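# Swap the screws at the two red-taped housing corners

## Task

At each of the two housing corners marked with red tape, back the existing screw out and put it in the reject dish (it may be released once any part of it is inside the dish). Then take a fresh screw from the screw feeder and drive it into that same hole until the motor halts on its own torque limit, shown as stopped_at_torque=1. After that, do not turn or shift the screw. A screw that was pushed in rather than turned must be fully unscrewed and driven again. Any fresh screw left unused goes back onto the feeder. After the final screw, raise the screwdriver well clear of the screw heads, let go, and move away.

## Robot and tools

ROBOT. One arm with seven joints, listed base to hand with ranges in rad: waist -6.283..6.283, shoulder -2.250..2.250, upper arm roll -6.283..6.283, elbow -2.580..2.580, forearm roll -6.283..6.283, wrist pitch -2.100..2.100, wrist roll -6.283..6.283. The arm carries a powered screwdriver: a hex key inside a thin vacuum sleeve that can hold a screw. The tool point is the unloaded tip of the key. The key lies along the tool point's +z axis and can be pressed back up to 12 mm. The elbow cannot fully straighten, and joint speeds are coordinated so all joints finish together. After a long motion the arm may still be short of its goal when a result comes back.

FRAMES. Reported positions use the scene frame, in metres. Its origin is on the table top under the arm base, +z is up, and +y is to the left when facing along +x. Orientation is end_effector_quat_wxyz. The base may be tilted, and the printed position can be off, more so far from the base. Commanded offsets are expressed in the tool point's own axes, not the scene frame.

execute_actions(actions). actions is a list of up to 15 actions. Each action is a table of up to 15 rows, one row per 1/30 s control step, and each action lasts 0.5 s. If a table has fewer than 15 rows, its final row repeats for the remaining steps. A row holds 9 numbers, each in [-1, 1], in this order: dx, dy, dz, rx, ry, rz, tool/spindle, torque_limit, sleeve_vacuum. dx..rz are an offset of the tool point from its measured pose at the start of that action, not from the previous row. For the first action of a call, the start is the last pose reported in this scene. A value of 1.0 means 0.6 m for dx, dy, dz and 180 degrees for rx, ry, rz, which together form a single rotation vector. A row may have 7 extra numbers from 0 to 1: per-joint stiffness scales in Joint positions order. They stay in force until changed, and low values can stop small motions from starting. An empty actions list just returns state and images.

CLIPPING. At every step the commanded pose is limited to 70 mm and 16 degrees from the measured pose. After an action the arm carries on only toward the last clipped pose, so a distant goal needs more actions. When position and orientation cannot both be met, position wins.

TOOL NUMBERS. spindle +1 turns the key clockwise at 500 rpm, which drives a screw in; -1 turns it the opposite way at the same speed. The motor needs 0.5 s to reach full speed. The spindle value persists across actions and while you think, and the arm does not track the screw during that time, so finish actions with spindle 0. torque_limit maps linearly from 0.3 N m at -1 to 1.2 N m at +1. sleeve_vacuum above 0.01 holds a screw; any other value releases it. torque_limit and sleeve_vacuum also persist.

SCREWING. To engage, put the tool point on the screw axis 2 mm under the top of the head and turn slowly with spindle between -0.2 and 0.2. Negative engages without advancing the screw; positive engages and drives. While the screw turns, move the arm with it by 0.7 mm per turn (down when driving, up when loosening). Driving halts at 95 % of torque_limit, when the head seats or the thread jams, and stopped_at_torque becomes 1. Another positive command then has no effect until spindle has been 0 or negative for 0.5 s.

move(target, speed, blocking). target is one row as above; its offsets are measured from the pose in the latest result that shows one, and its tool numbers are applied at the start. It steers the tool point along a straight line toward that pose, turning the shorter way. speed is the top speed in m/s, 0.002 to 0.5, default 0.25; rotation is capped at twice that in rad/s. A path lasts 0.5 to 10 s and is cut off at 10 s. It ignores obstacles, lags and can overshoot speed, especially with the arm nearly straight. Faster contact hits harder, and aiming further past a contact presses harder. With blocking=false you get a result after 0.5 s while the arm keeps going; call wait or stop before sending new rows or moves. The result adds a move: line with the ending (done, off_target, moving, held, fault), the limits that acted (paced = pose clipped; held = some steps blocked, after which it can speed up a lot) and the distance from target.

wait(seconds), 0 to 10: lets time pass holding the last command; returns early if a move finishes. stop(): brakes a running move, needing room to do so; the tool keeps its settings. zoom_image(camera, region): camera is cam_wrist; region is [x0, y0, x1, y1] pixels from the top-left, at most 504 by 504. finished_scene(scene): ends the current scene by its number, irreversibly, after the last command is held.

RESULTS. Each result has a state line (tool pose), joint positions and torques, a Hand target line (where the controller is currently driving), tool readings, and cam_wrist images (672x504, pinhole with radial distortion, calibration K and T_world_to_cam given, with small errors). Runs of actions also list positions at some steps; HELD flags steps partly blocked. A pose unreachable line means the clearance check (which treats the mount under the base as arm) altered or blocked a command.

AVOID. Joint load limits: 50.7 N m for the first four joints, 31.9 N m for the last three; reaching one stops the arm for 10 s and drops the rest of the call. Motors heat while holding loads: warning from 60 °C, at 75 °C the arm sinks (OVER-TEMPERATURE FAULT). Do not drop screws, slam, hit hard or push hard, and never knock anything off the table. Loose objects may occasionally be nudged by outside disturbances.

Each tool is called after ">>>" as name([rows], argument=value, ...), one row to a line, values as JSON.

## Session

>>> execute_actions(actions=[])

Scene clock: 0.00 s.
end_effector_position=(+0.4355, +0.2341, +0.0611) sleeve_vacuum_kpa=0 screw_detected=0 stopped_at_torque=0 turns=0.00 end_effector_quat_wxyz=(+0.120, +0.601, +0.692, -0.381)
Joint positions: [-0.057  0.217  0.003  1.301 -0.003  1.622  1.514]
Joint velocities: [ 0. -0.  0.  0.  0. -0.  0.]
Joint torques (N m, as the joint torque sensors report them, + toward a larger angle): no reading
Hand target: +0.435, +0.234, +0.061; +0.120, +0.601, +0.692, -0.381
Joint stiffness scale: [1. 1. 1. 1. 1. 1. 1.]
camera_calibration (this result's frames):
cam_wrist: T_world_to_cam=[[-0.224459, 0.744882, -0.628307, 0.034498], [0.911275, -0.0679861, -0.406148, -0.279273], [-0.345249, -0.663724, -0.663532, 0.622769], [0, 0, 0, 1]] pos_world=[0.477248, 0.368663, 0.321476]

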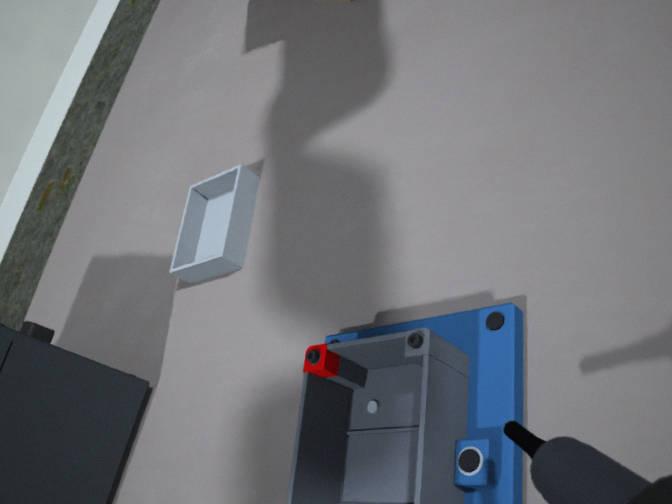

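>>> move(target=[-0.181,-0.0035,-0.199,-0.137,0.2232,0,0,1,0], speed=0.2)

>>> zoom_image(camera="cam_wrist", region=[460, 380, 560, 455])

Scene clock: 6.60 s.
end_effector_position=(+0.4961, +0.2312, +0.2095) sleeve_vacuum_kpa=0 screw_detected=0 stopped_at_torque=0 turns=0.00 end_effector_quat_wxyz=(+0.003, +0.657, +0.754, -0.005)
Joint positions: [ 0.631  0.327  0.423  1.403 -0.857  1.827  2.566]
Joint velocities: [ 0.007  0.003 -0.    -0.001 -0.     0.001  0.   ]
Joint torques (N m, as the joint torque sensors report them, + toward a larger angle): [ 12.89 -10.95   7.93  -6.17  -0.35   0.83   0.12]
Hand target: +0.497, +0.234, +0.211; +0.000, +0.655, +0.756, -0.000
Off the commanded pose: 0.003 m, 1 deg.
Joint stiffness scale: [1. 1. 1. 1. 1. 1. 1.]
move: done
camera_calibration (this result's frames):
cam_wrist: T_world_to_cam=[[-0.112272, 0.993674, -0.00264965, -0.100757], [0.991917, 0.111914, -0.0598066, -0.42858], [-0.0591317, -0.00934282, -0.998206, 0.517161], [0, 0, 0, 1]] pos_world=[0.444384, 0.152915, 0.490335]

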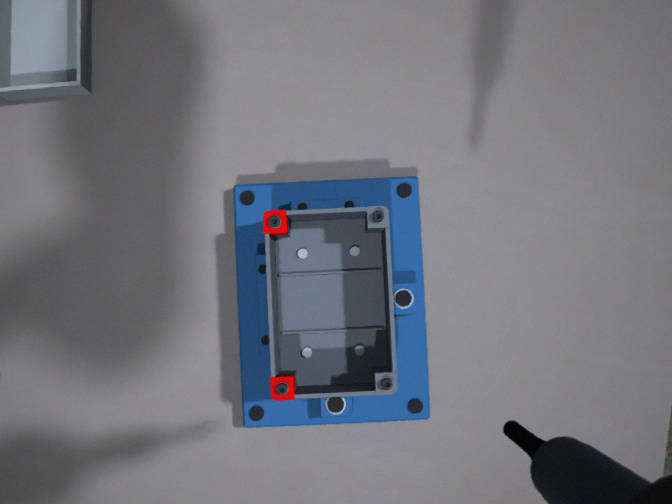

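Region (460, 380, 560, 455) of cam_wrist's 672x504 image, scaled by 5.040; it fills the top 378 rows of this view, and the rest is white.

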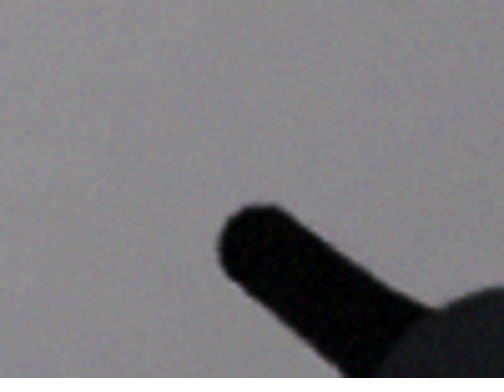

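>>> zoom_image(camera="cam_wrist", region=[230, 200, 430, 410])

Region (230, 200, 430, 410) of cam_wrist's 672x504 image, scaled by 2.400; it fills the left 480 columns of this view, and the rest is white.

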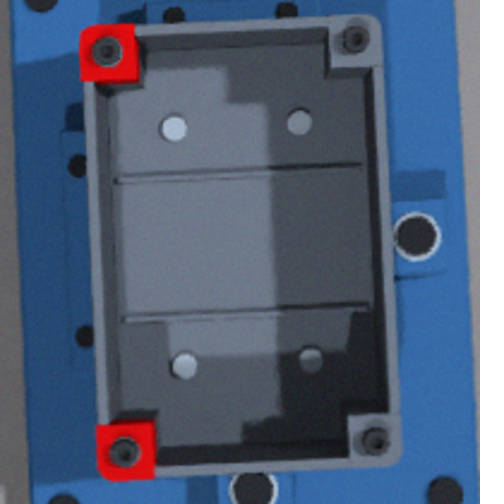

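>>> move(target=[-0.1745,0.0055,0.2095,-0.0024,0.0035,0,0,1,1], speed=0.15)

>>> zoom_image(camera="cam_wrist", region=[455, 387, 555, 462])

Scene clock: 19.07 s.
end_effector_position=(+0.5103, +0.1264, +0.0872) sleeve_vacuum_kpa=14 screw_detected=0 stopped_at_torque=0 turns=0.00 end_effector_quat_wxyz=(-0.001, +0.658, +0.753, -0.002)
Joint positions: [ 0.607  0.546  0.348  1.578 -0.923  1.518  2.788]
Joint velocities: [ 0.001  0.005 -0.003  0.    -0.    -0.002 -0.   ]
Joint torques (N m, as the joint torque sensors report them, + toward a larger angle): [ 15.44 -13.2    8.56  -6.21  -0.22   0.85   0.1 ]
Hand target: +0.513, +0.126, +0.085; +0.001, +0.657, +0.754, +0.001
Off the commanded pose: 0.004 m, 0 deg.
Joint stiffness scale: [1. 1. 1. 1. 1. 1. 1.]
move: off_target
camera_calibration (this result's frames):
cam_wrist: T_world_to_cam=[[-0.108728, 0.994047, 0.00699002, 0.00200608], [0.992228, 0.108952, -0.0601124, -0.43797], [-0.0605161, 0.000399795, -0.998167, 0.39438], [0, 0, 0, 1]] pos_world=[0.45865, 0.0455657, 0.367315]

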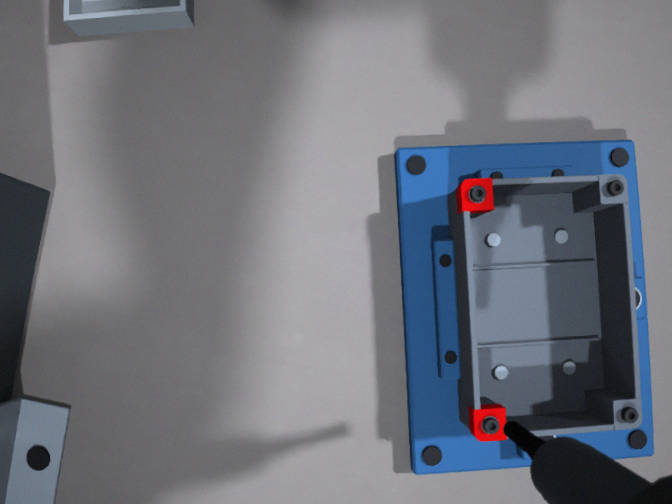

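Region (455, 387, 555, 462) of cam_wrist's 672x504 image, scaled by 5.040; it fills the top 378 rows of this view, and the rest is white.

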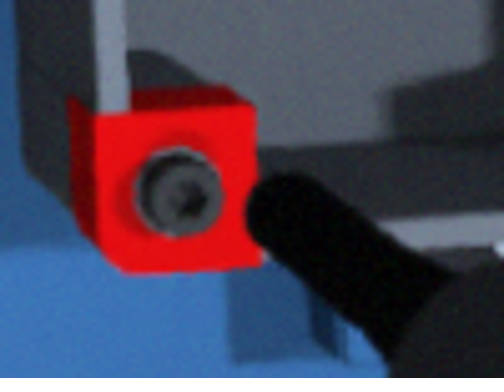

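>>> move(target=[-0.0042,0.0108,0.032,-0.0025,0,0,0,1,1], speed=0.04)

>>> zoom_image(camera="cam_wrist", region=[455, 387, 555, 462])

Scene clock: 24.60 s.
end_effector_position=(+0.5141, +0.1243, +0.0706) sleeve_vacuum_kpa=14 screw_detected=0 stopped_at_torque=0 turns=0.00 end_effector_quat_wxyz=(-0.000, +0.660, +0.752, -0.001)
Joint positions: [ 0.593  0.558  0.329  1.597 -0.936  1.476  2.789]
Joint velocities: [ 0.001  0.001 -0.009  0.    -0.    -0.003  0.   ]
Joint torques (N m, as the joint torque sensors report them, + toward a larger angle): [ 15.61 -14.28   9.17  -5.92  -0.19   0.97   0.13]
Hand target: +0.517, +0.125, +0.068; +0.001, +0.658, +0.753, +0.001
Off the commanded pose: 0.004 m, 0 deg.
Joint stiffness scale: [1. 1. 1. 1. 1. 1. 1.]
move: off_target
camera_calibration (this result's frames):
cam_wrist: T_world_to_cam=[[-0.105441, 0.994406, 0.00629127, 0.00293045], [0.992692, 0.105628, -0.0583511, -0.4425], [-0.0586892, 0.0000927142, -0.998276, 0.377211], [0, 0, 0, 1]] pos_world=[0.461714, 0.0437915, 0.350722]

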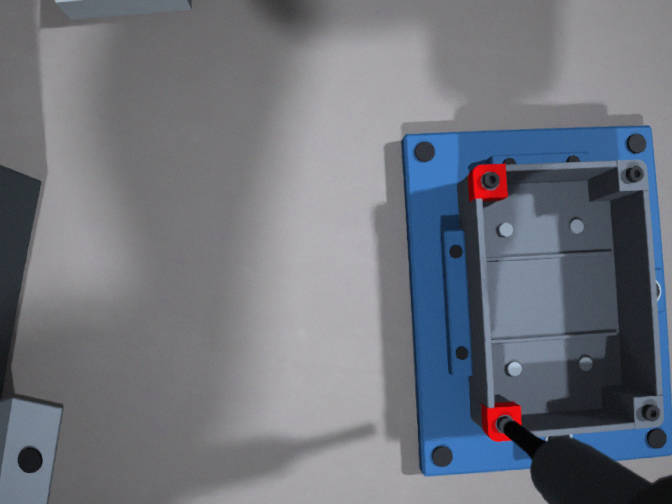

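Region (455, 387, 555, 462) of cam_wrist's 672x504 image, scaled by 5.040; it fills the top 378 rows of this view, and the rest is white.

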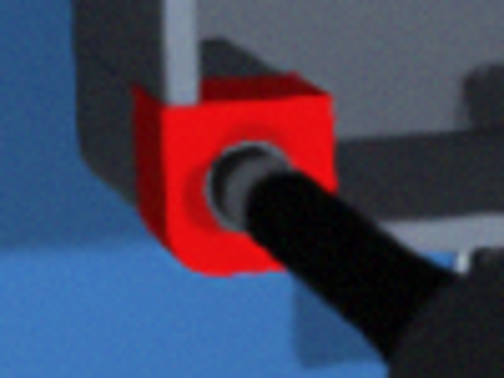

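>>> move(target=[0.0005,0.0052,0.012,-0.0015,0,0,0,1,1], speed=0.015)

>>> zoom_image(camera="cam_wrist", region=[455, 387, 555, 462])

Scene clock: 29.90 s.
end_effector_position=(+0.5140, +0.1241, +0.0663) sleeve_vacuum_kpa=14 screw_detected=0 stopped_at_torque=0 turns=0.00 end_effector_quat_wxyz=(-0.000, +0.660, +0.752, -0.002)
Joint positions: [ 0.589  0.559  0.324  1.603 -0.937  1.465  2.789]
Joint velocities: [-0.001 -0.001 -0.006  0.001  0.    -0.003  0.   ]
Joint torques (N m, as the joint torque sensors report them, + toward a larger angle): [ 15.61 -14.36   8.72  -5.82  -0.22   1.03   0.04]
Hand target: +0.517, +0.125, +0.063; +0.001, +0.660, +0.752, +0.000
Off the commanded pose: 0.004 m, 0 deg.
Joint stiffness scale: [1. 1. 1. 1. 1. 1. 1.]
move: off_target
camera_calibration (this result's frames):
cam_wrist: T_world_to_cam=[[-0.105193, 0.994439, 0.00511805, 0.00303924], [0.992643, 0.10531, -0.0597538, -0.44241], [-0.0599605, -0.00120526, -0.9982, 0.373719], [0, 0, 0, 1]] pos_world=[0.461883, 0.0440184, 0.346595]

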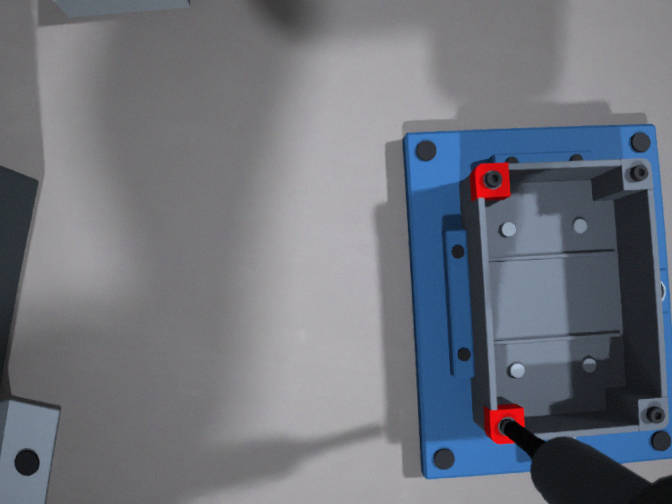

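Region (455, 387, 555, 462) of cam_wrist's 672x504 image, scaled by 5.040; it fills the top 378 rows of this view, and the rest is white.

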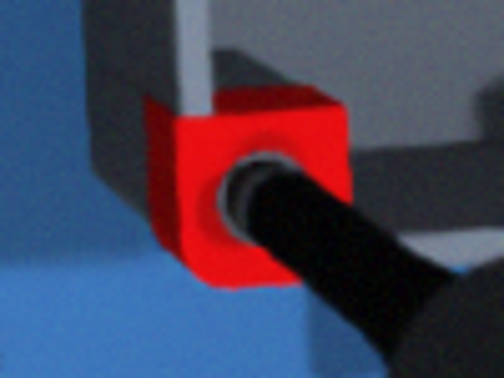

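>>> execute_actions([
  [[0.0015,0.0056,0.0055,-0.002,0,0,-0.1,1,1],[0.002,0.0058,0.0062,-0.002,0,0,-0.1,1,1],[0.0022,0.0058,0.0069,-0.002,0,0,-0.1,1,1],[0.0022,0.0058,0.0076,-0.002,0,0,-0.1,1,1],[0.0022,0.0058,0.0083,-0.002,0,0,-0.1,1,1],[0.0022,0.0058,0.009,-0.002,0,0,-0.1,1,1],[0.0022,0.0058,0.0097,-0.002,0,0,-0.1,1,1],[0.0022,0.0058,0.0104,-0.002,0,0,-0.1,1,1],[0.0024,0.0055,0.0111,-0.002,0,0,-0.1,1,1],[0.0026,0.0052,0.0118,-0.002,0,0,-0.1,1,1],[0.0028,0.0049,0.0125,-0.002,0,0,-0.1,1,1],[0.003,0.0046,0.0132,-0.002,0,0,-0.1,1,1],[0.003,0.0045,0.014,-0.002,0,0,-0.1,1,1],[0.003,0.0045,0.015,-0.002,0,0,-0.1,1,1],[0.003,0.0045,0.016,-0.002,0,0,-0.1,1,1]],
  [[0.0015,0.0035,0.008,-0.001,0,0,-0.1,1,1],[0.0015,0.0035,0.008,-0.001,0,0,-0.1,1,1],[0.0015,0.0035,0.008,-0.001,0,0,-0.1,1,1],[0.0015,0.0035,0.008,-0.001,0,0,-0.1,1,1],[0.0015,0.0035,0.008,-0.001,0,0,-0.1,1,1],[0.0015,0.0035,0.008,-0.001,0,0,-0.1,1,1],[0.0015,0.0035,0.008,-0.001,0,0,-0.1,1,1],[0.0015,0.0035,0.008,-0.001,0,0,-0.1,1,1],[0.0015,0.0035,0.008,-0.001,0,0,-0.1,1,1],[0.0015,0.0035,0.008,-0.001,0,0,-0.1,1,1],[0.0015,0.0035,0.008,-0.001,0,0,-0.1,1,1],[0.0015,0.0035,0.008,-0.001,0,0,-0.1,1,1],[0.0015,0.0035,0.008,-0.001,0,0,-0.1,1,1],[0.0015,0.0035,0.008,-0.001,0,0,0,1,1]],
])

>>> zoom_image(camera="cam_wrist", region=[455, 387, 555, 462])

Scene clock: 42.13 s.
end_effector_position=(+0.5129, +0.1239, +0.0588) sleeve_vacuum_kpa=14 screw_detected=0 stopped_at_torque=0 turns=-0.77 end_effector_quat_wxyz=(+0.000, +0.661, +0.750, -0.003)
Joint positions: [ 0.581  0.559  0.318  1.62  -0.94   1.443  2.789]
Joint velocities: [-0.001  0.001 -0.     0.     0.     0.    -0.001]
Joint torques (N m, as the joint torque sensors report them, + toward a larger angle): [ 14.27 -13.57   7.95  -5.38  -0.21   0.94   0.16]
Hand target: +0.515, +0.126, +0.056; +0.001, +0.661, +0.750, -0.002
Off the commanded pose: 0.004 m, 0 deg.
Joint stiffness scale: [1. 1. 1. 1. 1. 1. 1.]
Step readings (end_effector_position; steps 1 to 15: 1st action; 16 to 30: 2nd action):
0: (+0.5140, +0.1242, +0.0662)
1: (+0.5140, +0.1241, +0.0661)
2: (+0.5139, +0.1240, +0.0659)
4: (+0.5137, +0.1239, +0.0651)
8: (+0.5138, +0.1241, +0.0635)
15: (+0.5132, +0.1244, +0.0603)
16: (+0.5131, +0.1243, +0.0598)
17: (+0.5129, +0.1243, +0.0593)
19: (+0.5128, +0.1242, +0.0589)
23: (+0.5129, +0.1240, +0.0588)
30: end_effector_position above
camera_calibration (this result's frames):
cam_wrist: T_world_to_cam=[[-0.100617, 0.994922, 0.00270534, 0.000942278], [0.99306, 0.100594, -0.0609252, -0.441373], [-0.060888, -0.00344352, -0.998139, 0.366885], [0, 0, 0, 1]] pos_world=[0.460743, 0.0447253, 0.339309]

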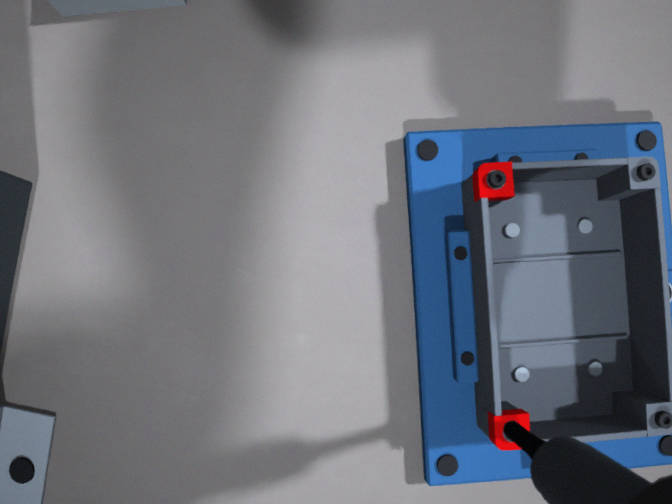

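Region (455, 387, 555, 462) of cam_wrist's 672x504 image, scaled by 5.040; it fills the top 378 rows of this view, and the rest is white.

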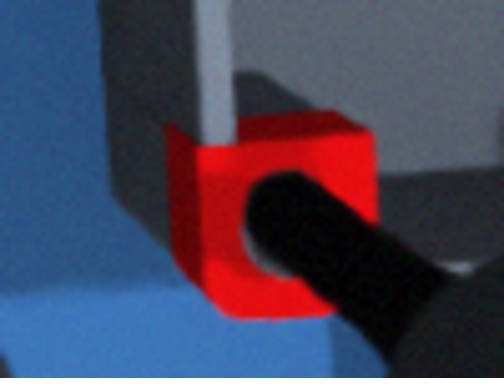

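>>> execute_actions([
  [[0.003,0.005,0.004,-0.002,0.001,0,0,1,1],[0.0035,0.0057,0.004,-0.002,0.001,0,0,1,1],[0.004,0.0064,0.004,-0.002,0.001,0,0,1,1],[0.0045,0.0071,0.004,-0.002,0.001,0,0,1,1],[0.005,0.0078,0.004,-0.002,0.001,0,0,1,1],[0.0055,0.0085,0.004,-0.002,0.001,0,0,1,1]],
])

>>> zoom_image(camera="cam_wrist", region=[455, 387, 555, 462])

Scene clock: 48.60 s.
end_effector_position=(+0.5130, +0.1242, +0.0586) sleeve_vacuum_kpa=14 screw_detected=0 stopped_at_torque=0 turns=-0.77 end_effector_quat_wxyz=(+0.000, +0.661, +0.750, -0.003)
Joint positions: [ 0.581  0.559  0.318  1.62  -0.94   1.443  2.788]
Joint velocities: [-0.001  0.    -0.    -0.     0.     0.    -0.   ]
Joint torques (N m, as the joint torque sensors report them, + toward a larger angle): [ 14.22 -13.51   7.82  -5.28  -0.28   0.8    0.1 ]
Hand target: +0.517, +0.128, +0.056; +0.001, +0.661, +0.750, -0.000
Off the commanded pose: 0.006 m, 0 deg.
Joint stiffness scale: [1. 1. 1. 1. 1. 1. 1.]
Step readings (end_effector_position):
0: (+0.5129, +0.1239, +0.0588)
1: (+0.5129, +0.1239, +0.0588)
2: (+0.5129, +0.1239, +0.0588)
4: (+0.5129, +0.1239, +0.0588)
8: (+0.5130, +0.1240, +0.0587)
15: end_effector_position above
camera_calibration (this result's frames):
cam_wrist: T_world_to_cam=[[-0.100781, 0.994904, 0.0030287, 0.000665804], [0.993032, 0.100777, -0.0610873, -0.44149], [-0.0610812, -0.00314885, -0.998128, 0.366765], [0, 0, 0, 1]] pos_world=[0.460883, 0.0449847, 0.339107]

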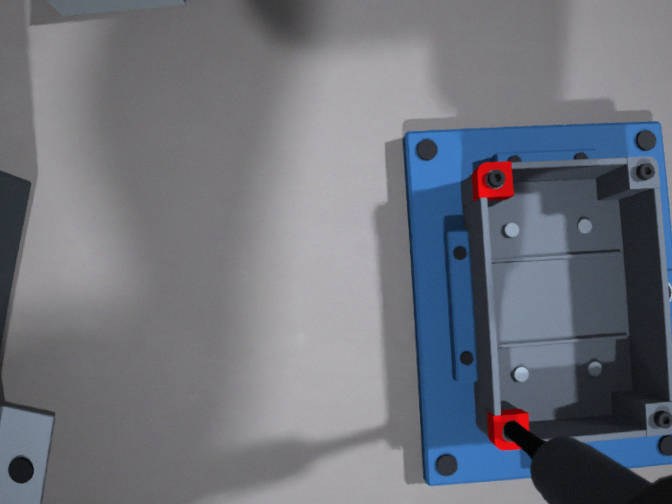

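Region (455, 387, 555, 462) of cam_wrist's 672x504 image, scaled by 5.040; it fills the top 378 rows of this view, and the rest is white.

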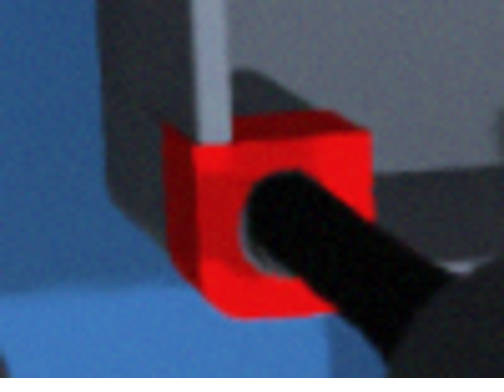

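>>> execute_actions([
  [[0.0055,0.009,0.004,-0.002,0.001,0,0,1,1],[0.006,0.0095,0.004,-0.002,0.001,0,0,1,1],[0.0065,0.010,0.004,-0.002,0.001,0,0,1,1],[0.007,0.0105,0.004,-0.002,0.001,0,0,1,1],[0.0075,0.011,0.004,-0.002,0.001,0,0,1,1],[0.0078,0.0118,0.004,-0.002,0.001,0,0,1,1]],
])

>>> zoom_image(camera="cam_wrist", region=[455, 387, 555, 462])

Scene clock: 52.37 s.
end_effector_position=(+0.5142, +0.1259, +0.0581) sleeve_vacuum_kpa=14 screw_detected=0 stopped_at_torque=0 turns=-0.77 end_effector_quat_wxyz=(-0.000, +0.662, +0.750, -0.004)
Joint positions: [ 0.577  0.558  0.318  1.618 -0.94   1.443  2.781]
Joint velocities: [-0.001  0.002 -0.     0.     0.    -0.001  0.001]
Joint torques (N m, as the joint torque sensors report them, + toward a larger angle): [ 13.93 -13.32   7.98  -5.26  -0.34   0.83   0.03]
Hand target: +0.519, +0.130, +0.056; +0.001, +0.661, +0.750, -0.000
Off the commanded pose: 0.007 m, 0 deg.
Joint stiffness scale: [1. 1. 1. 1. 1. 1. 1.]
Step readings (end_effector_position):
0: (+0.5130, +0.1243, +0.0586)
1: (+0.5130, +0.1243, +0.0586)
2: (+0.5131, +0.1244, +0.0585)
4: (+0.5132, +0.1247, +0.0584)
8: (+0.5139, +0.1255, +0.0582)
15: end_effector_position above
camera_calibration (this result's frames):
cam_wrist: T_world_to_cam=[[-0.0991112, 0.995071, 0.00323407, -0.0017603], [0.993162, 0.0991215, -0.0616849, -0.442706], [-0.0617014, -0.0029017, -0.99809, 0.366639], [0, 0, 0, 1]] pos_world=[0.462126, 0.0466971, 0.338637]

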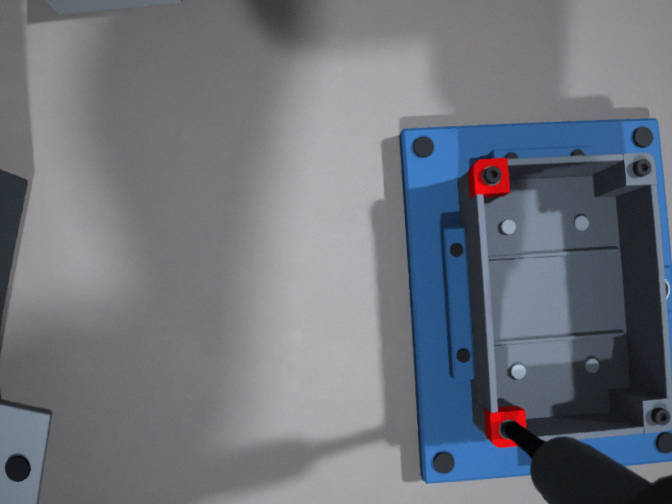

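Region (455, 387, 555, 462) of cam_wrist's 672x504 image, scaled by 5.040; it fills the top 378 rows of this view, and the rest is white.

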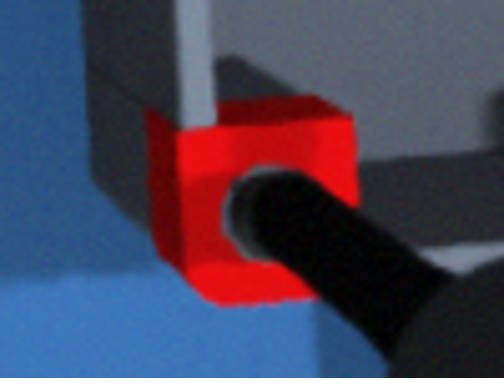

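>>> execute_actions([
  [[0.005,0.0098,0.0035,-0.002,0.001,0,-0.1,1,1],[0.005,0.0101,0.0035,-0.002,0.001,0,-0.1,1,1],[0.005,0.0104,0.0035,-0.002,0.001,0,-0.1,1,1],[0.005,0.0107,0.0035,-0.002,0.001,0,-0.1,1,1],[0.005,0.0107,0.0035,-0.002,0.001,0,-0.1,1,1],[0.005,0.0107,0.0035,-0.002,0.001,0,-0.1,1,1],[0.005,0.0107,0.0035,-0.002,0.001,0,-0.1,1,1],[0.005,0.0107,0.0035,-0.002,0.001,0,-0.1,1,1],[0.005,0.0107,0.0035,-0.002,0.001,0,-0.1,1,1],[0.005,0.0107,0.0035,-0.002,0.001,0,-0.1,1,1],[0.005,0.0107,0.0035,-0.002,0.001,0,-0.1,1,1],[0.005,0.0107,0.0035,-0.002,0.001,0,-0.1,1,1],[0.005,0.0107,0.0035,-0.002,0.001,0,-0.1,1,1],[0.005,0.0107,0.0035,-0.002,0.001,0,-0.1,1,1],[0.005,0.0107,0.0035,-0.002,0.001,0,0,1,1]],
])

>>> zoom_image(camera="cam_wrist", region=[455, 387, 555, 462])

Scene clock: 61.33 s.
end_effector_position=(+0.5155, +0.1265, +0.0580) sleeve_vacuum_kpa=14 screw_detected=0 stopped_at_torque=0 turns=-1.15 end_effector_quat_wxyz=(+0.000, +0.662, +0.749, -0.003)
Joint positions: [ 0.576  0.557  0.317  1.616 -0.941  1.443  2.778]
Joint velocities: [ 0.001  0.     0.    -0.     0.001  0.     0.   ]
Joint torques (N m, as the joint torque sensors report them, + toward a larger angle): [ 14.62 -15.17   7.7   -5.84  -1.28   1.83   0.06]
Hand target: +0.520, +0.130, +0.056; +0.001, +0.662, +0.750, -0.000
Off the commanded pose: 0.006 m, 0 deg.
Joint stiffness scale: [1. 1. 1. 1. 1. 1. 1.]
Step readings (end_effector_position):
0: (+0.5142, +0.1259, +0.0581)
1: (+0.5143, +0.1259, +0.0581)
2: (+0.5146, +0.1260, +0.0581)
4: (+0.5153, +0.1262, +0.0582)
8: (+0.5154, +0.1264, +0.0580)
15: end_effector_position above
camera_calibration (this result's frames):
cam_wrist: T_world_to_cam=[[-0.0987336, 0.995109, 0.0031669, -0.00238771], [0.993248, 0.0987427, -0.0608972, -0.444053], [-0.0609121, -0.00286709, -0.998139, 0.366212], [0, 0, 0, 1]] pos_world=[0.463126, 0.047273, 0.338496]

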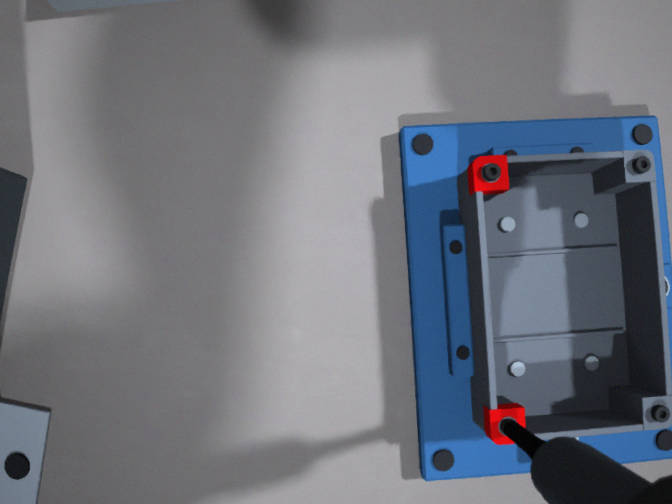

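Region (455, 387, 555, 462) of cam_wrist's 672x504 image, scaled by 5.040; it fills the top 378 rows of this view, and the rest is white.

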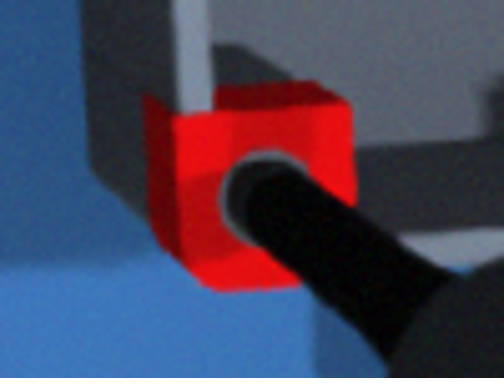

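>>> execute_actions([
  [[0.001,0.004,0.006,-0.002,0.001,0,-0.1,1,1],[0.001,0.004,0.007,-0.002,0.001,0,-0.1,1,1],[0.001,0.004,0.008,-0.002,0.001,0,-0.1,1,1],[0.001,0.004,0.009,-0.002,0.001,0,-0.1,1,1],[0.001,0.004,0.010,-0.002,0.001,0,-0.1,1,1],[0.001,0.004,0.010,-0.002,0.001,0,-0.1,1,1],[0.001,0.004,0.010,-0.002,0.001,0,-0.1,1,1],[0.001,0.004,0.010,-0.002,0.001,0,-0.1,1,1],[0.001,0.004,0.010,-0.002,0.001,0,-0.1,1,1],[0.001,0.004,0.010,-0.002,0.001,0,-0.1,1,1],[0.001,0.004,0.010,-0.002,0.001,0,-0.1,1,1],[0.001,0.004,0.010,-0.002,0.001,0,-0.1,1,1],[0.001,0.004,0.010,-0.002,0.001,0,-0.1,1,1],[0.001,0.004,0.010,-0.002,0.001,0,0,1,1]],
])

Scene clock: 66.73 s.
end_effector_position=(+0.5153, +0.1260, +0.0558) sleeve_vacuum_kpa=40 screw_detected=1 stopped_at_torque=0 turns=-1.50 end_effector_quat_wxyz=(+0.000, +0.663, +0.748, -0.003)
Joint positions: [ 0.576  0.558  0.314  1.622 -0.944  1.436  2.779]
Joint velocities: [ 0.    -0.001 -0.002  0.001 -0.    -0.002  0.001]
Joint torques (N m, as the joint torque sensors report them, + toward a larger angle): [ 13.96 -13.45   8.05  -5.38  -0.35   0.7    0.09]
Hand target: +0.518, +0.127, +0.052; +0.001, +0.662, +0.749, +0.000
Off the commanded pose: 0.005 m, 0 deg.
Joint stiffness scale: [1. 1. 1. 1. 1. 1. 1.]
Step readings (end_effector_position):
0: (+0.5155, +0.1265, +0.0580)
1: (+0.5154, +0.1263, +0.0579)
2: (+0.5153, +0.1260, +0.0576)
4: (+0.5153, +0.1260, +0.0570)
8: (+0.5153, +0.1260, +0.0561)
15: end_effector_position above
camera_calibration (this result's frames):
cam_wrist: T_world_to_cam=[[-0.095468, 0.995427, 0.00337063, -0.0037279], [0.993643, 0.0954988, -0.0596077, -0.443866], [-0.059657, -0.00234142, -0.998216, 0.363245], [0, 0, 0, 1]] pos_world=[0.462359, 0.04695, 0.336152]

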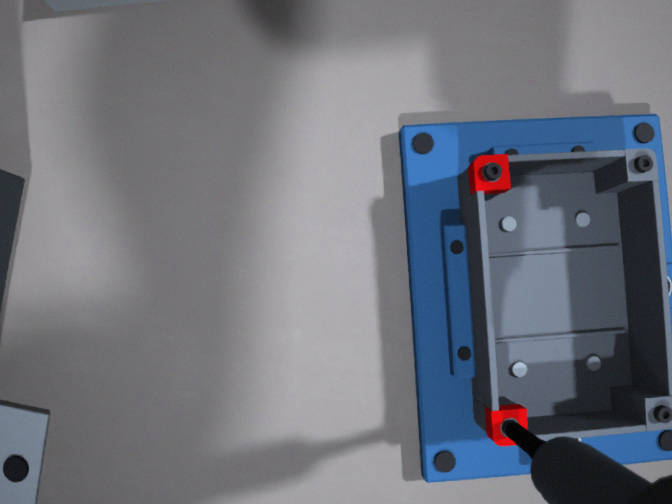

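>>> zoom_image(camera="cam_wrist", region=[450, 140, 530, 200])

>>> zoom_image(camera="cam_wrist", region=[455, 387, 555, 462])

>>> execute_actions([
  [[0,0,-0.002,0,0,0,-1,1,1]],
  [[0,-0.002,-0.007,0,0,0,-1,1,1]],
  [[0,-0.003,-0.007,0,0,0,-1,1,1]],
  [[0,-0.003,-0.007,0,0,0,-1,1,1]],
  [[0,-0.003,-0.007,0,0,0,-1,1,1],[0,-0.003,-0.007,0,0,0,-1,1,1],[0,-0.003,-0.007,0,0,0,-1,1,1],[0,-0.003,-0.007,0,0,0,-1,1,1],[0,-0.003,-0.007,0,0,0,-1,1,1],[0,-0.003,-0.007,0,0,0,-1,1,1],[0,-0.003,-0.007,0,0,0,-1,1,1],[0,-0.003,-0.008,0,0,0,-1,1,1],[0,-0.003,-0.009,0,0,0,-1,1,1],[0,-0.003,-0.010,0,0,0,-1,1,1],[0,-0.003,-0.011,0,0,0,0,1,1]],
])

Region (450, 140, 530, 200) of cam_wrist's 672x504 image, scaled by 6.300; it fills the top 378 rows of this view, and the rest is white.

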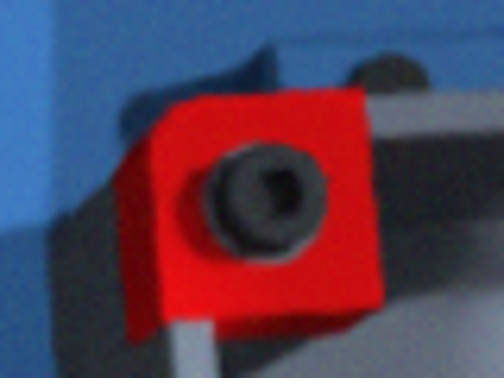

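Region (455, 387, 555, 462) of cam_wrist's 672x504 image, scaled by 5.040; it fills the top 378 rows of this view, and the rest is white.

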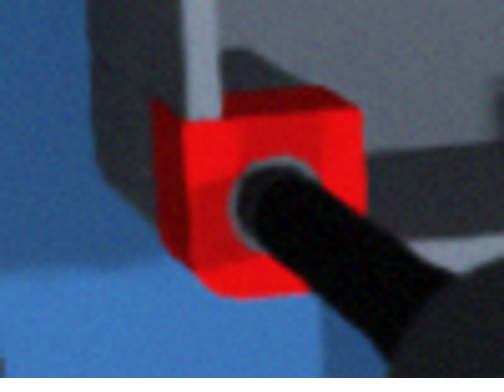

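Scene clock: 74.43 s.
end_effector_position=(+0.5163, +0.1263, +0.0678) sleeve_vacuum_kpa=40 screw_detected=1 stopped_at_torque=0 turns=-19.00 end_effector_quat_wxyz=(+0.005, +0.666, +0.746, +0.002)
Joint positions: [ 0.594  0.547  0.322  1.619 -0.944  1.456  2.779]
Joint velocities: [ 0.004 -0.001  0.001 -0.004 -0.     0.003  0.   ]
Joint torques (N m, as the joint torque sensors report them, + toward a larger angle): [ 15.72 -14.15   8.84  -6.49  -0.21   0.85   0.12]
Hand target: +0.514, +0.126, +0.071; +0.004, +0.666, +0.746, +0.001
Off the commanded pose: 0.004 m, 0 deg.
Joint stiffness scale: [1. 1. 1. 1. 1. 1. 1.]
Step readings (end_effector_position; steps 1 to 15: 1st action; 16 to 30: 2nd action; 31 to 45: 3rd action; 46 to 60: 4th action; 61 to 75: 5th action):
0: (+0.5153, +0.1261, +0.0557)
1: (+0.5153, +0.1260, +0.0557)
2: (+0.5153, +0.1260, +0.0557)
4: (+0.5153, +0.1260, +0.0558)
8: (+0.5153, +0.1260, +0.0558)
15: (+0.5154, +0.1260, +0.0558)
16: (+0.5154, +0.1260, +0.0561)
17: (+0.5155, +0.1260, +0.0567)
19: (+0.5155, +0.1260, +0.0577)
23: (+0.5155, +0.1260, +0.0583)
30: (+0.5156, +0.1260, +0.0586)
31: (+0.5156, +0.1260, +0.0589)
32: (+0.5156, +0.1260, +0.0595)
34: (+0.5156, +0.1260, +0.0605)
38: (+0.5157, +0.1260, +0.0612)
45: (+0.5157, +0.1260, +0.0615)
46: (+0.5157, +0.1261, +0.0618)
47: (+0.5157, +0.1260, +0.0624)
49: (+0.5157, +0.1260, +0.0634)
53: (+0.5158, +0.1259, +0.0641)
60: (+0.5158, +0.1260, +0.0643)
61: (+0.5158, +0.1261, +0.0646)
62: (+0.5158, +0.1261, +0.0651)
64: (+0.5159, +0.1259, +0.0660)
68: (+0.5159, +0.1260, +0.0664)
75: end_effector_position above
camera_calibration (this result's frames):
cam_wrist: T_world_to_cam=[[-0.0887432, 0.996048, 0.00373571, -0.00754142], [0.994989, 0.088821, -0.0459055, -0.444935], [-0.0460559, -0.000356813, -0.998939, 0.368067], [0, 0, 0, 1]] pos_world=[0.458988, 0.0471626, 0.34728]

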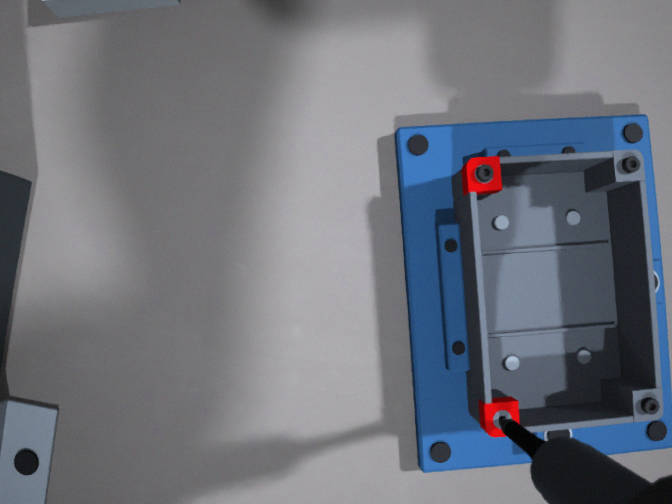

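>>> move(target=[0,-0.004,-0.035,0.003,0.0015,0,0,1,1], speed=0.05)

>>> move(target=[-0.294,-0.418,0.035,0,0,0,0,1,1], speed=0.2)

Scene clock: 86.03 s.
end_effector_position=(+0.5168, +0.1272, +0.0865) sleeve_vacuum_kpa=40 screw_detected=1 stopped_at_torque=0 turns=-19.00 end_effector_quat_wxyz=(+0.002, +0.664, +0.748, +0.003)
Joint positions: [ 0.612  0.547  0.339  1.577 -0.932  1.511  2.771]
Joint velocities: [ 0.    -0.001  0.009 -0.002  0.     0.003 -0.001]
Joint torques (N m, as the joint torque sensors report them, + toward a larger angle): [ 15.43 -14.05   8.67  -5.74  -0.27   0.73   0.16]
Hand target: +0.514, +0.126, +0.089; +0.000, +0.666, +0.746, +0.000
Off the commanded pose: 0.004 m, 0 deg.
Joint stiffness scale: [1. 1. 1. 1. 1. 1. 1.]
move: off_target
camera_calibration (this result's frames):
cam_wrist: T_world_to_cam=[[-0.0939232, 0.995541, 0.00872955, -0.0060619], [0.994367, 0.0942378, -0.0485111, -0.444848], [-0.0491174, 0.00412406, -0.998784, 0.387767], [0, 0, 0, 1]] pos_world=[0.460819, 0.0463572, 0.365769]

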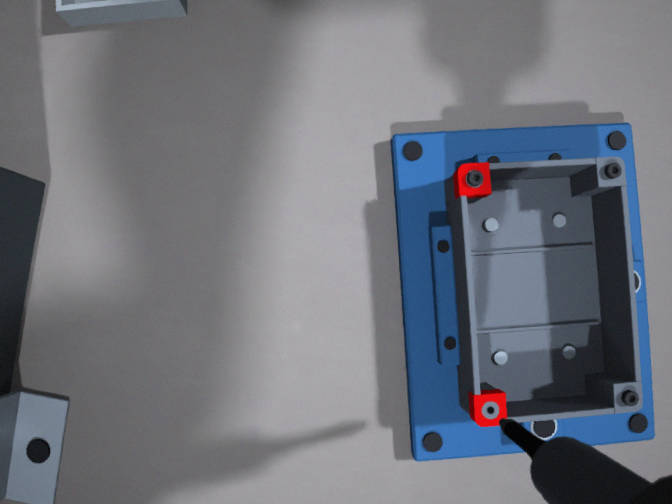

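Scene clock: 88.13 s.
end_effector_position=(+0.2927, -0.0757, +0.0632) sleeve_vacuum_kpa=40 screw_detected=1 stopped_at_torque=0 turns=-19.00 end_effector_quat_wxyz=(+0.002, +0.665, +0.747, +0.005)
Joint positions: [ 0.988  0.941  0.447  1.807 -0.894  1.384  3.546]
Joint velocities: [-0.     0.007  0.004 -0.001  0.    -0.     0.002]
Joint torques (N m, as the joint torque sensors report them, + toward a larger angle): [ 13.3  -14.4    7.98  -5.99   0.34   0.97   0.28]
Hand target: +0.289, -0.079, +0.064; +0.003, +0.664, +0.748, +0.002
Off the commanded pose: 0.004 m, 0 deg.
Joint stiffness scale: [1. 1. 1. 1. 1. 1. 1.]
move: off_target
camera_calibration (this result's frames):
cam_wrist: T_world_to_cam=[[-0.0904585, 0.995843, 0.0107057, 0.173881], [0.994817, 0.0908561, -0.0456454, -0.204525], [-0.0464283, 0.00652116, -0.9989, 0.353781], [0, 0, 0, 1]] pos_world=[0.23562, -0.156883, 0.342194]

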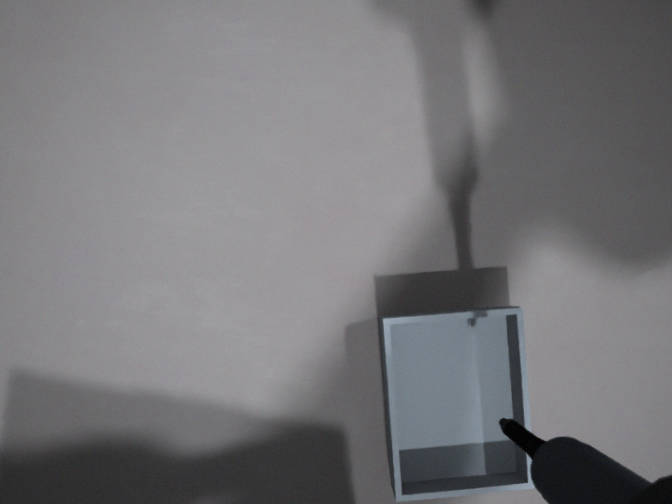

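>>> move(target=[-0.027,-0.018,0.078,0.003,-0.001,0,0,1,1], speed=0.08)

>>> execute_actions([
  [[0,0,0,0,0,0,0,1,0]],
])

>>> move(target=[-0.02,0.1,-0.33,0,0,0,0,1,0], speed=0.2)

Scene clock: 93.00 s.
end_effector_position=(+0.2830, -0.0910, +0.0188) sleeve_vacuum_kpa=40 screw_detected=1 stopped_at_torque=0 turns=-19.00 end_effector_quat_wxyz=(-0.002, +0.666, +0.746, +0.001)
Joint positions: [ 0.977  1.014  0.392  1.843 -0.946  1.281  3.592]
Joint velocities: [-0.    -0.    -0.006  0.     0.    -0.003 -0.   ]
Joint torques (N m, as the joint torque sensors report them, + toward a larger angle): [ 13.61 -14.81   8.32  -5.61   0.46   1.18   0.16]
Hand target: +0.284, -0.093, +0.016; +0.000, +0.665, +0.747, +0.000
Off the commanded pose: 0.003 m, 0 deg.
Joint stiffness scale: [1. 1. 1. 1. 1. 1. 1.]
move: done
camera_calibration (this result's frames):
cam_wrist: T_world_to_cam=[[-0.0893026, 0.995937, 0.011635, 0.18841], [0.994285, 0.0898285, -0.0576908, -0.195216], [-0.0585015, 0.00641659, -0.998267, 0.312466], [0, 0, 0, 1]] pos_world=[0.229205, -0.172113, 0.29847]

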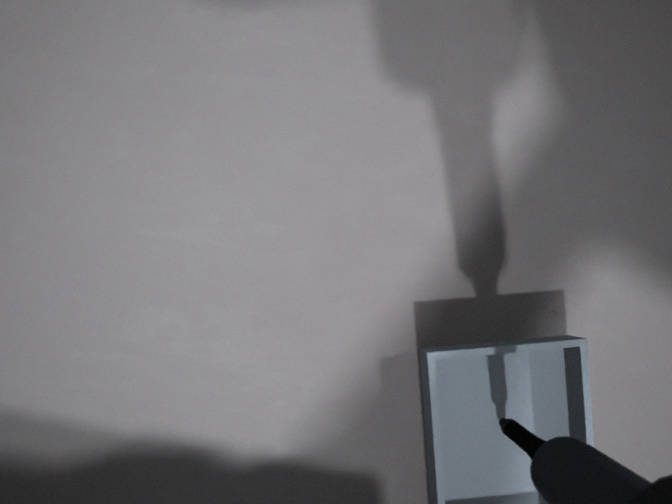

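Scene clock: 93.50 s.
end_effector_position=(+0.2830, -0.0910, +0.0188) sleeve_vacuum_kpa=0 screw_detected=0 stopped_at_torque=0 turns=-19.00 end_effector_quat_wxyz=(-0.002, +0.666, +0.746, +0.001)
Joint positions: [ 0.977  1.014  0.392  1.843 -0.946  1.281  3.592]
Joint velocities: [ 0.001  0.    -0.     0.    -0.     0.     0.   ]
Joint torques (N m, as the joint torque sensors report them, + toward a larger angle): [ 13.63 -14.65   8.3   -5.6    0.49   0.94   0.12]
Hand target: +0.283, -0.091, +0.019; -0.002, +0.666, +0.746, +0.001
Off the commanded pose: 0.000 m, 0 deg.
Joint stiffness scale: [1. 1. 1. 1. 1. 1. 1.]
Step readings (end_effector_position):
0: (+0.2830, -0.0910, +0.0188)
1: (+0.2830, -0.0910, +0.0188)
2: (+0.2830, -0.0910, +0.0188)
4: (+0.2830, -0.0910, +0.0188)
8: (+0.2830, -0.0910, +0.0188)
15: end_effector_position above
camera_calibration (this result's frames):
cam_wrist: T_world_to_cam=[[-0.089321, 0.995935, 0.011666, 0.188408], [0.994283, 0.0898487, -0.0576988, -0.195215], [-0.0585124, 0.00644561, -0.998266, 0.312453], [0, 0, 0, 1]] pos_world=[0.229211, -0.172116, 0.298449]

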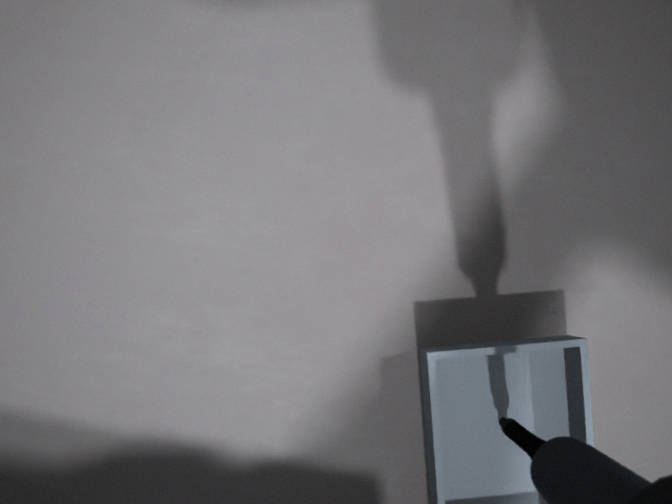

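Scene clock: 95.03 s.
end_effector_position=(+0.3472, -0.0975, +0.2146) sleeve_vacuum_kpa=0 screw_detected=0 stopped_at_torque=0 turns=-19.00 end_effector_quat_wxyz=(+0.000, +0.662, +0.750, +0.000)
Joint positions: [ 1.089  0.939  0.512  1.289 -0.817  1.793  3.278]
Joint velocities: [ 0.002  0.006  0.002 -0.003  0.     0.001 -0.   ]
Joint torques (N m, as the joint torque sensors report them, + toward a larger angle): [ 14.38 -15.02   7.4   -6.52   0.22   0.87   0.15]
Hand target: +0.345, -0.096, +0.216; -0.002, +0.665, +0.747, +0.001
Off the commanded pose: 0.004 m, 1 deg.
Joint stiffness scale: [1. 1. 1. 1. 1. 1. 1.]
move: off_target
camera_calibration (this result's frames):
cam_wrist: T_world_to_cam=[[-0.100163, 0.994941, 0.0077396, 0.202843], [0.993421, 0.100438, -0.055026, -0.246488], [-0.055525, 0.00217713, -0.998455, 0.510343], [0, 0, 0, 1]] pos_world=[0.293521, -0.178171, 0.494421]

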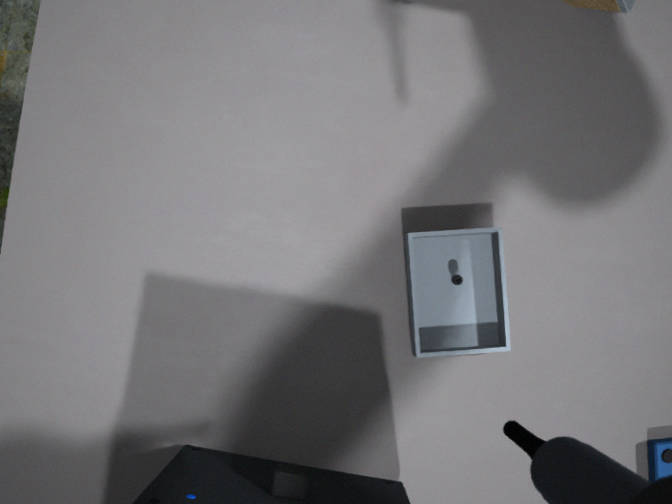

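>>> move(target=[-0.109,0.168,0.01,0,0,0,0,1,0], speed=0.15)

>>> zoom_image(camera="cam_wrist", region=[380, 330, 560, 465])

Scene clock: 99.03 s.
end_effector_position=(+0.4547, -0.1518, +0.2073) sleeve_vacuum_kpa=0 screw_detected=0 stopped_at_torque=0 turns=-19.00 end_effector_quat_wxyz=(+0.002, +0.660, +0.751, -0.004)
Joint positions: [ 1.074  1.131  0.419  0.816 -0.935  1.878  2.95 ]
Joint velocities: [ 0.001  0.005 -0.005 -0.004 -0.    -0.    -0.002]
Joint torques (N m, as the joint torque sensors report them, + toward a larger angle): [ 18.55 -18.93   5.67  -5.72  -0.04   1.07   0.28]
Hand target: +0.455, -0.149, +0.208; -0.000, +0.661, +0.750, +0.000
Off the commanded pose: 0.003 m, 1 deg.
Joint stiffness scale: [1. 1. 1. 1. 1. 1. 1.]
move: done
camera_calibration (this result's frames):
cam_wrist: T_world_to_cam=[[-0.104658, 0.994508, 0.0000576193, 0.271255], [0.99272, 0.104473, -0.0599379, -0.346221], [-0.0596147, -0.00621578, -0.998202, 0.509673], [0, 0, 0, 1]] pos_world=[0.402474, -0.230427, 0.48799]

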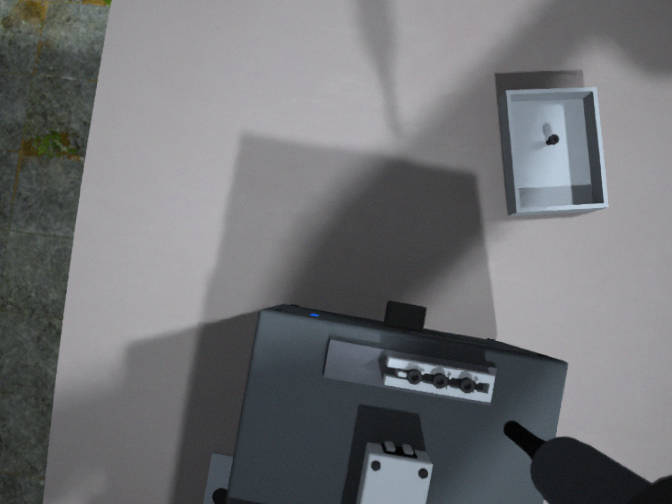

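Region (380, 330, 560, 465) of cam_wrist's 672x504 image, scaled by 2.800; it fills the top 378 rows of this view, and the rest is white.

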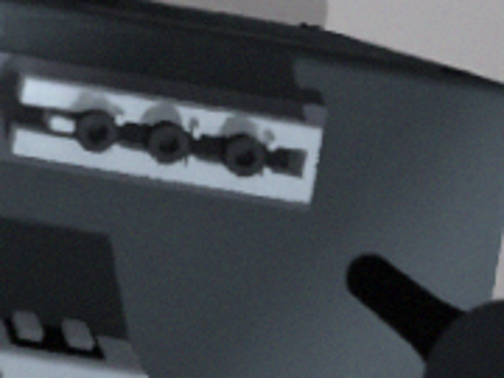

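>>> move(target=[-0.0205,-0.023,0.047,0,0.001,0,0,1,1], speed=0.05)

>>> zoom_image(camera="cam_wrist", region=[455, 387, 555, 462])

Scene clock: 102.87 s.
end_effector_position=(+0.4445, -0.1629, +0.1821) sleeve_vacuum_kpa=14 screw_detected=0 stopped_at_torque=0 turns=-19.00 end_effector_quat_wxyz=(+0.001, +0.661, +0.751, +0.001)
Joint positions: [ 1.061  1.146  0.419  0.895 -0.935  1.82   3.009]
Joint velocities: [-0.003  0.    -0.     0.002  0.    -0.    -0.   ]
Joint torques (N m, as the joint torque sensors report them, + toward a larger angle): [ 18.18 -19.23   6.84  -5.94  -0.03   1.05   0.13]
Hand target: +0.443, -0.166, +0.179; +0.000, +0.660, +0.751, -0.003
Off the commanded pose: 0.005 m, 0 deg.
Joint stiffness scale: [1. 1. 1. 1. 1. 1. 1.]
move: off_target
camera_calibration (this result's frames):
cam_wrist: T_world_to_cam=[[-0.102677, 0.994681, 0.0081892, 0.278943], [0.993227, 0.10297, -0.0538229, -0.338056], [-0.0543799, 0.00260734, -0.998517, 0.482976], [0, 0, 0, 1]] pos_world=[0.390672, -0.243909, 0.46178]

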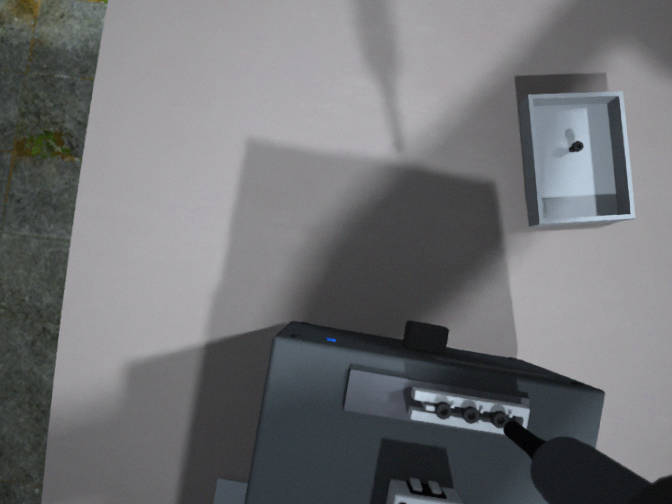

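Region (455, 387, 555, 462) of cam_wrist's 672x504 image, scaled by 5.040; it fills the top 378 rows of this view, and the rest is white.

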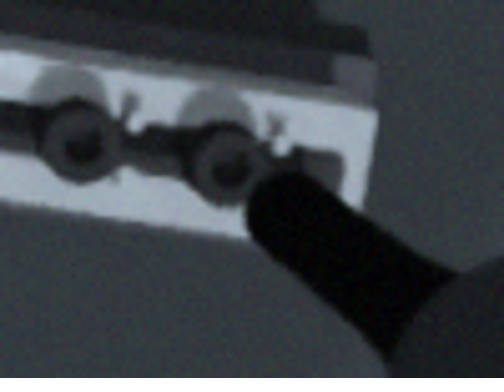

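>>> move(target=[-0.005,-0.0043,0.02,0.0023,-0.0013,0,0,1,1], speed=0.025)

>>> zoom_image(camera="cam_wrist", region=[455, 387, 555, 462])

Scene clock: 109.07 s.
end_effector_position=(+0.4437, -0.1636, +0.1726) sleeve_vacuum_kpa=14 screw_detected=0 stopped_at_torque=0 turns=-19.00 end_effector_quat_wxyz=(-0.001, +0.662, +0.750, +0.001)
Joint positions: [ 1.048  1.146  0.419  0.923 -0.935  1.799  3.019]
Joint velocities: [-0.004 -0.     0.     0.003 -0.     0.001  0.001]
Joint torques (N m, as the joint torque sensors report them, + toward a larger angle): [ 18.61 -19.45   6.98  -5.76  -0.05   1.09   0.01]
Hand target: +0.442, -0.166, +0.170; -0.000, +0.661, +0.751, -0.003
Off the commanded pose: 0.004 m, 0 deg.
Joint stiffness scale: [1. 1. 1. 1. 1. 1. 1.]
move: off_target
camera_calibration (this result's frames):
cam_wrist: T_world_to_cam=[[-0.0994015, 0.995003, 0.00944619, 0.277962], [0.993444, 0.0997755, -0.0558031, -0.33798], [-0.0564668, 0.00383735, -0.998397, 0.4745], [0, 0, 0, 1]] pos_world=[0.390187, -0.244671, 0.452253]

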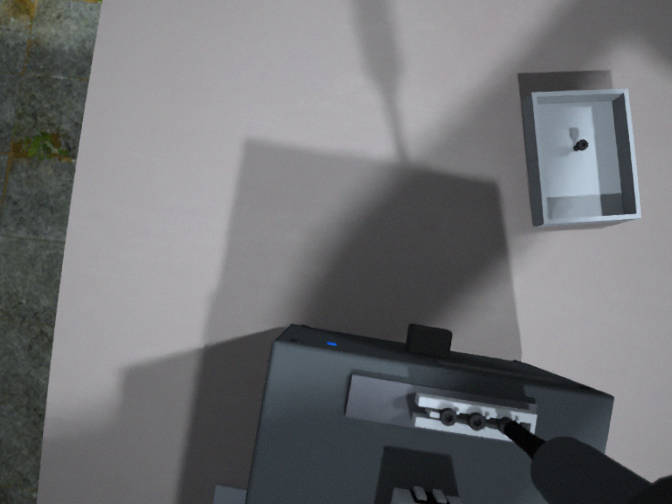

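Region (455, 387, 555, 462) of cam_wrist's 672x504 image, scaled by 5.040; it fills the top 378 rows of this view, and the rest is white.

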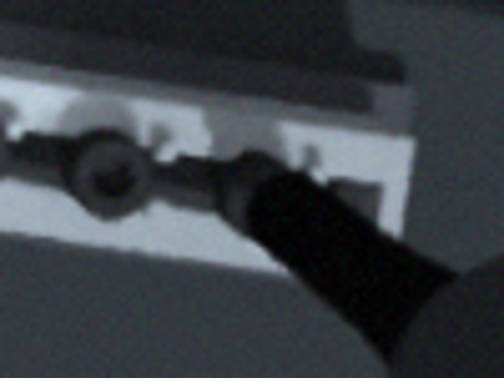

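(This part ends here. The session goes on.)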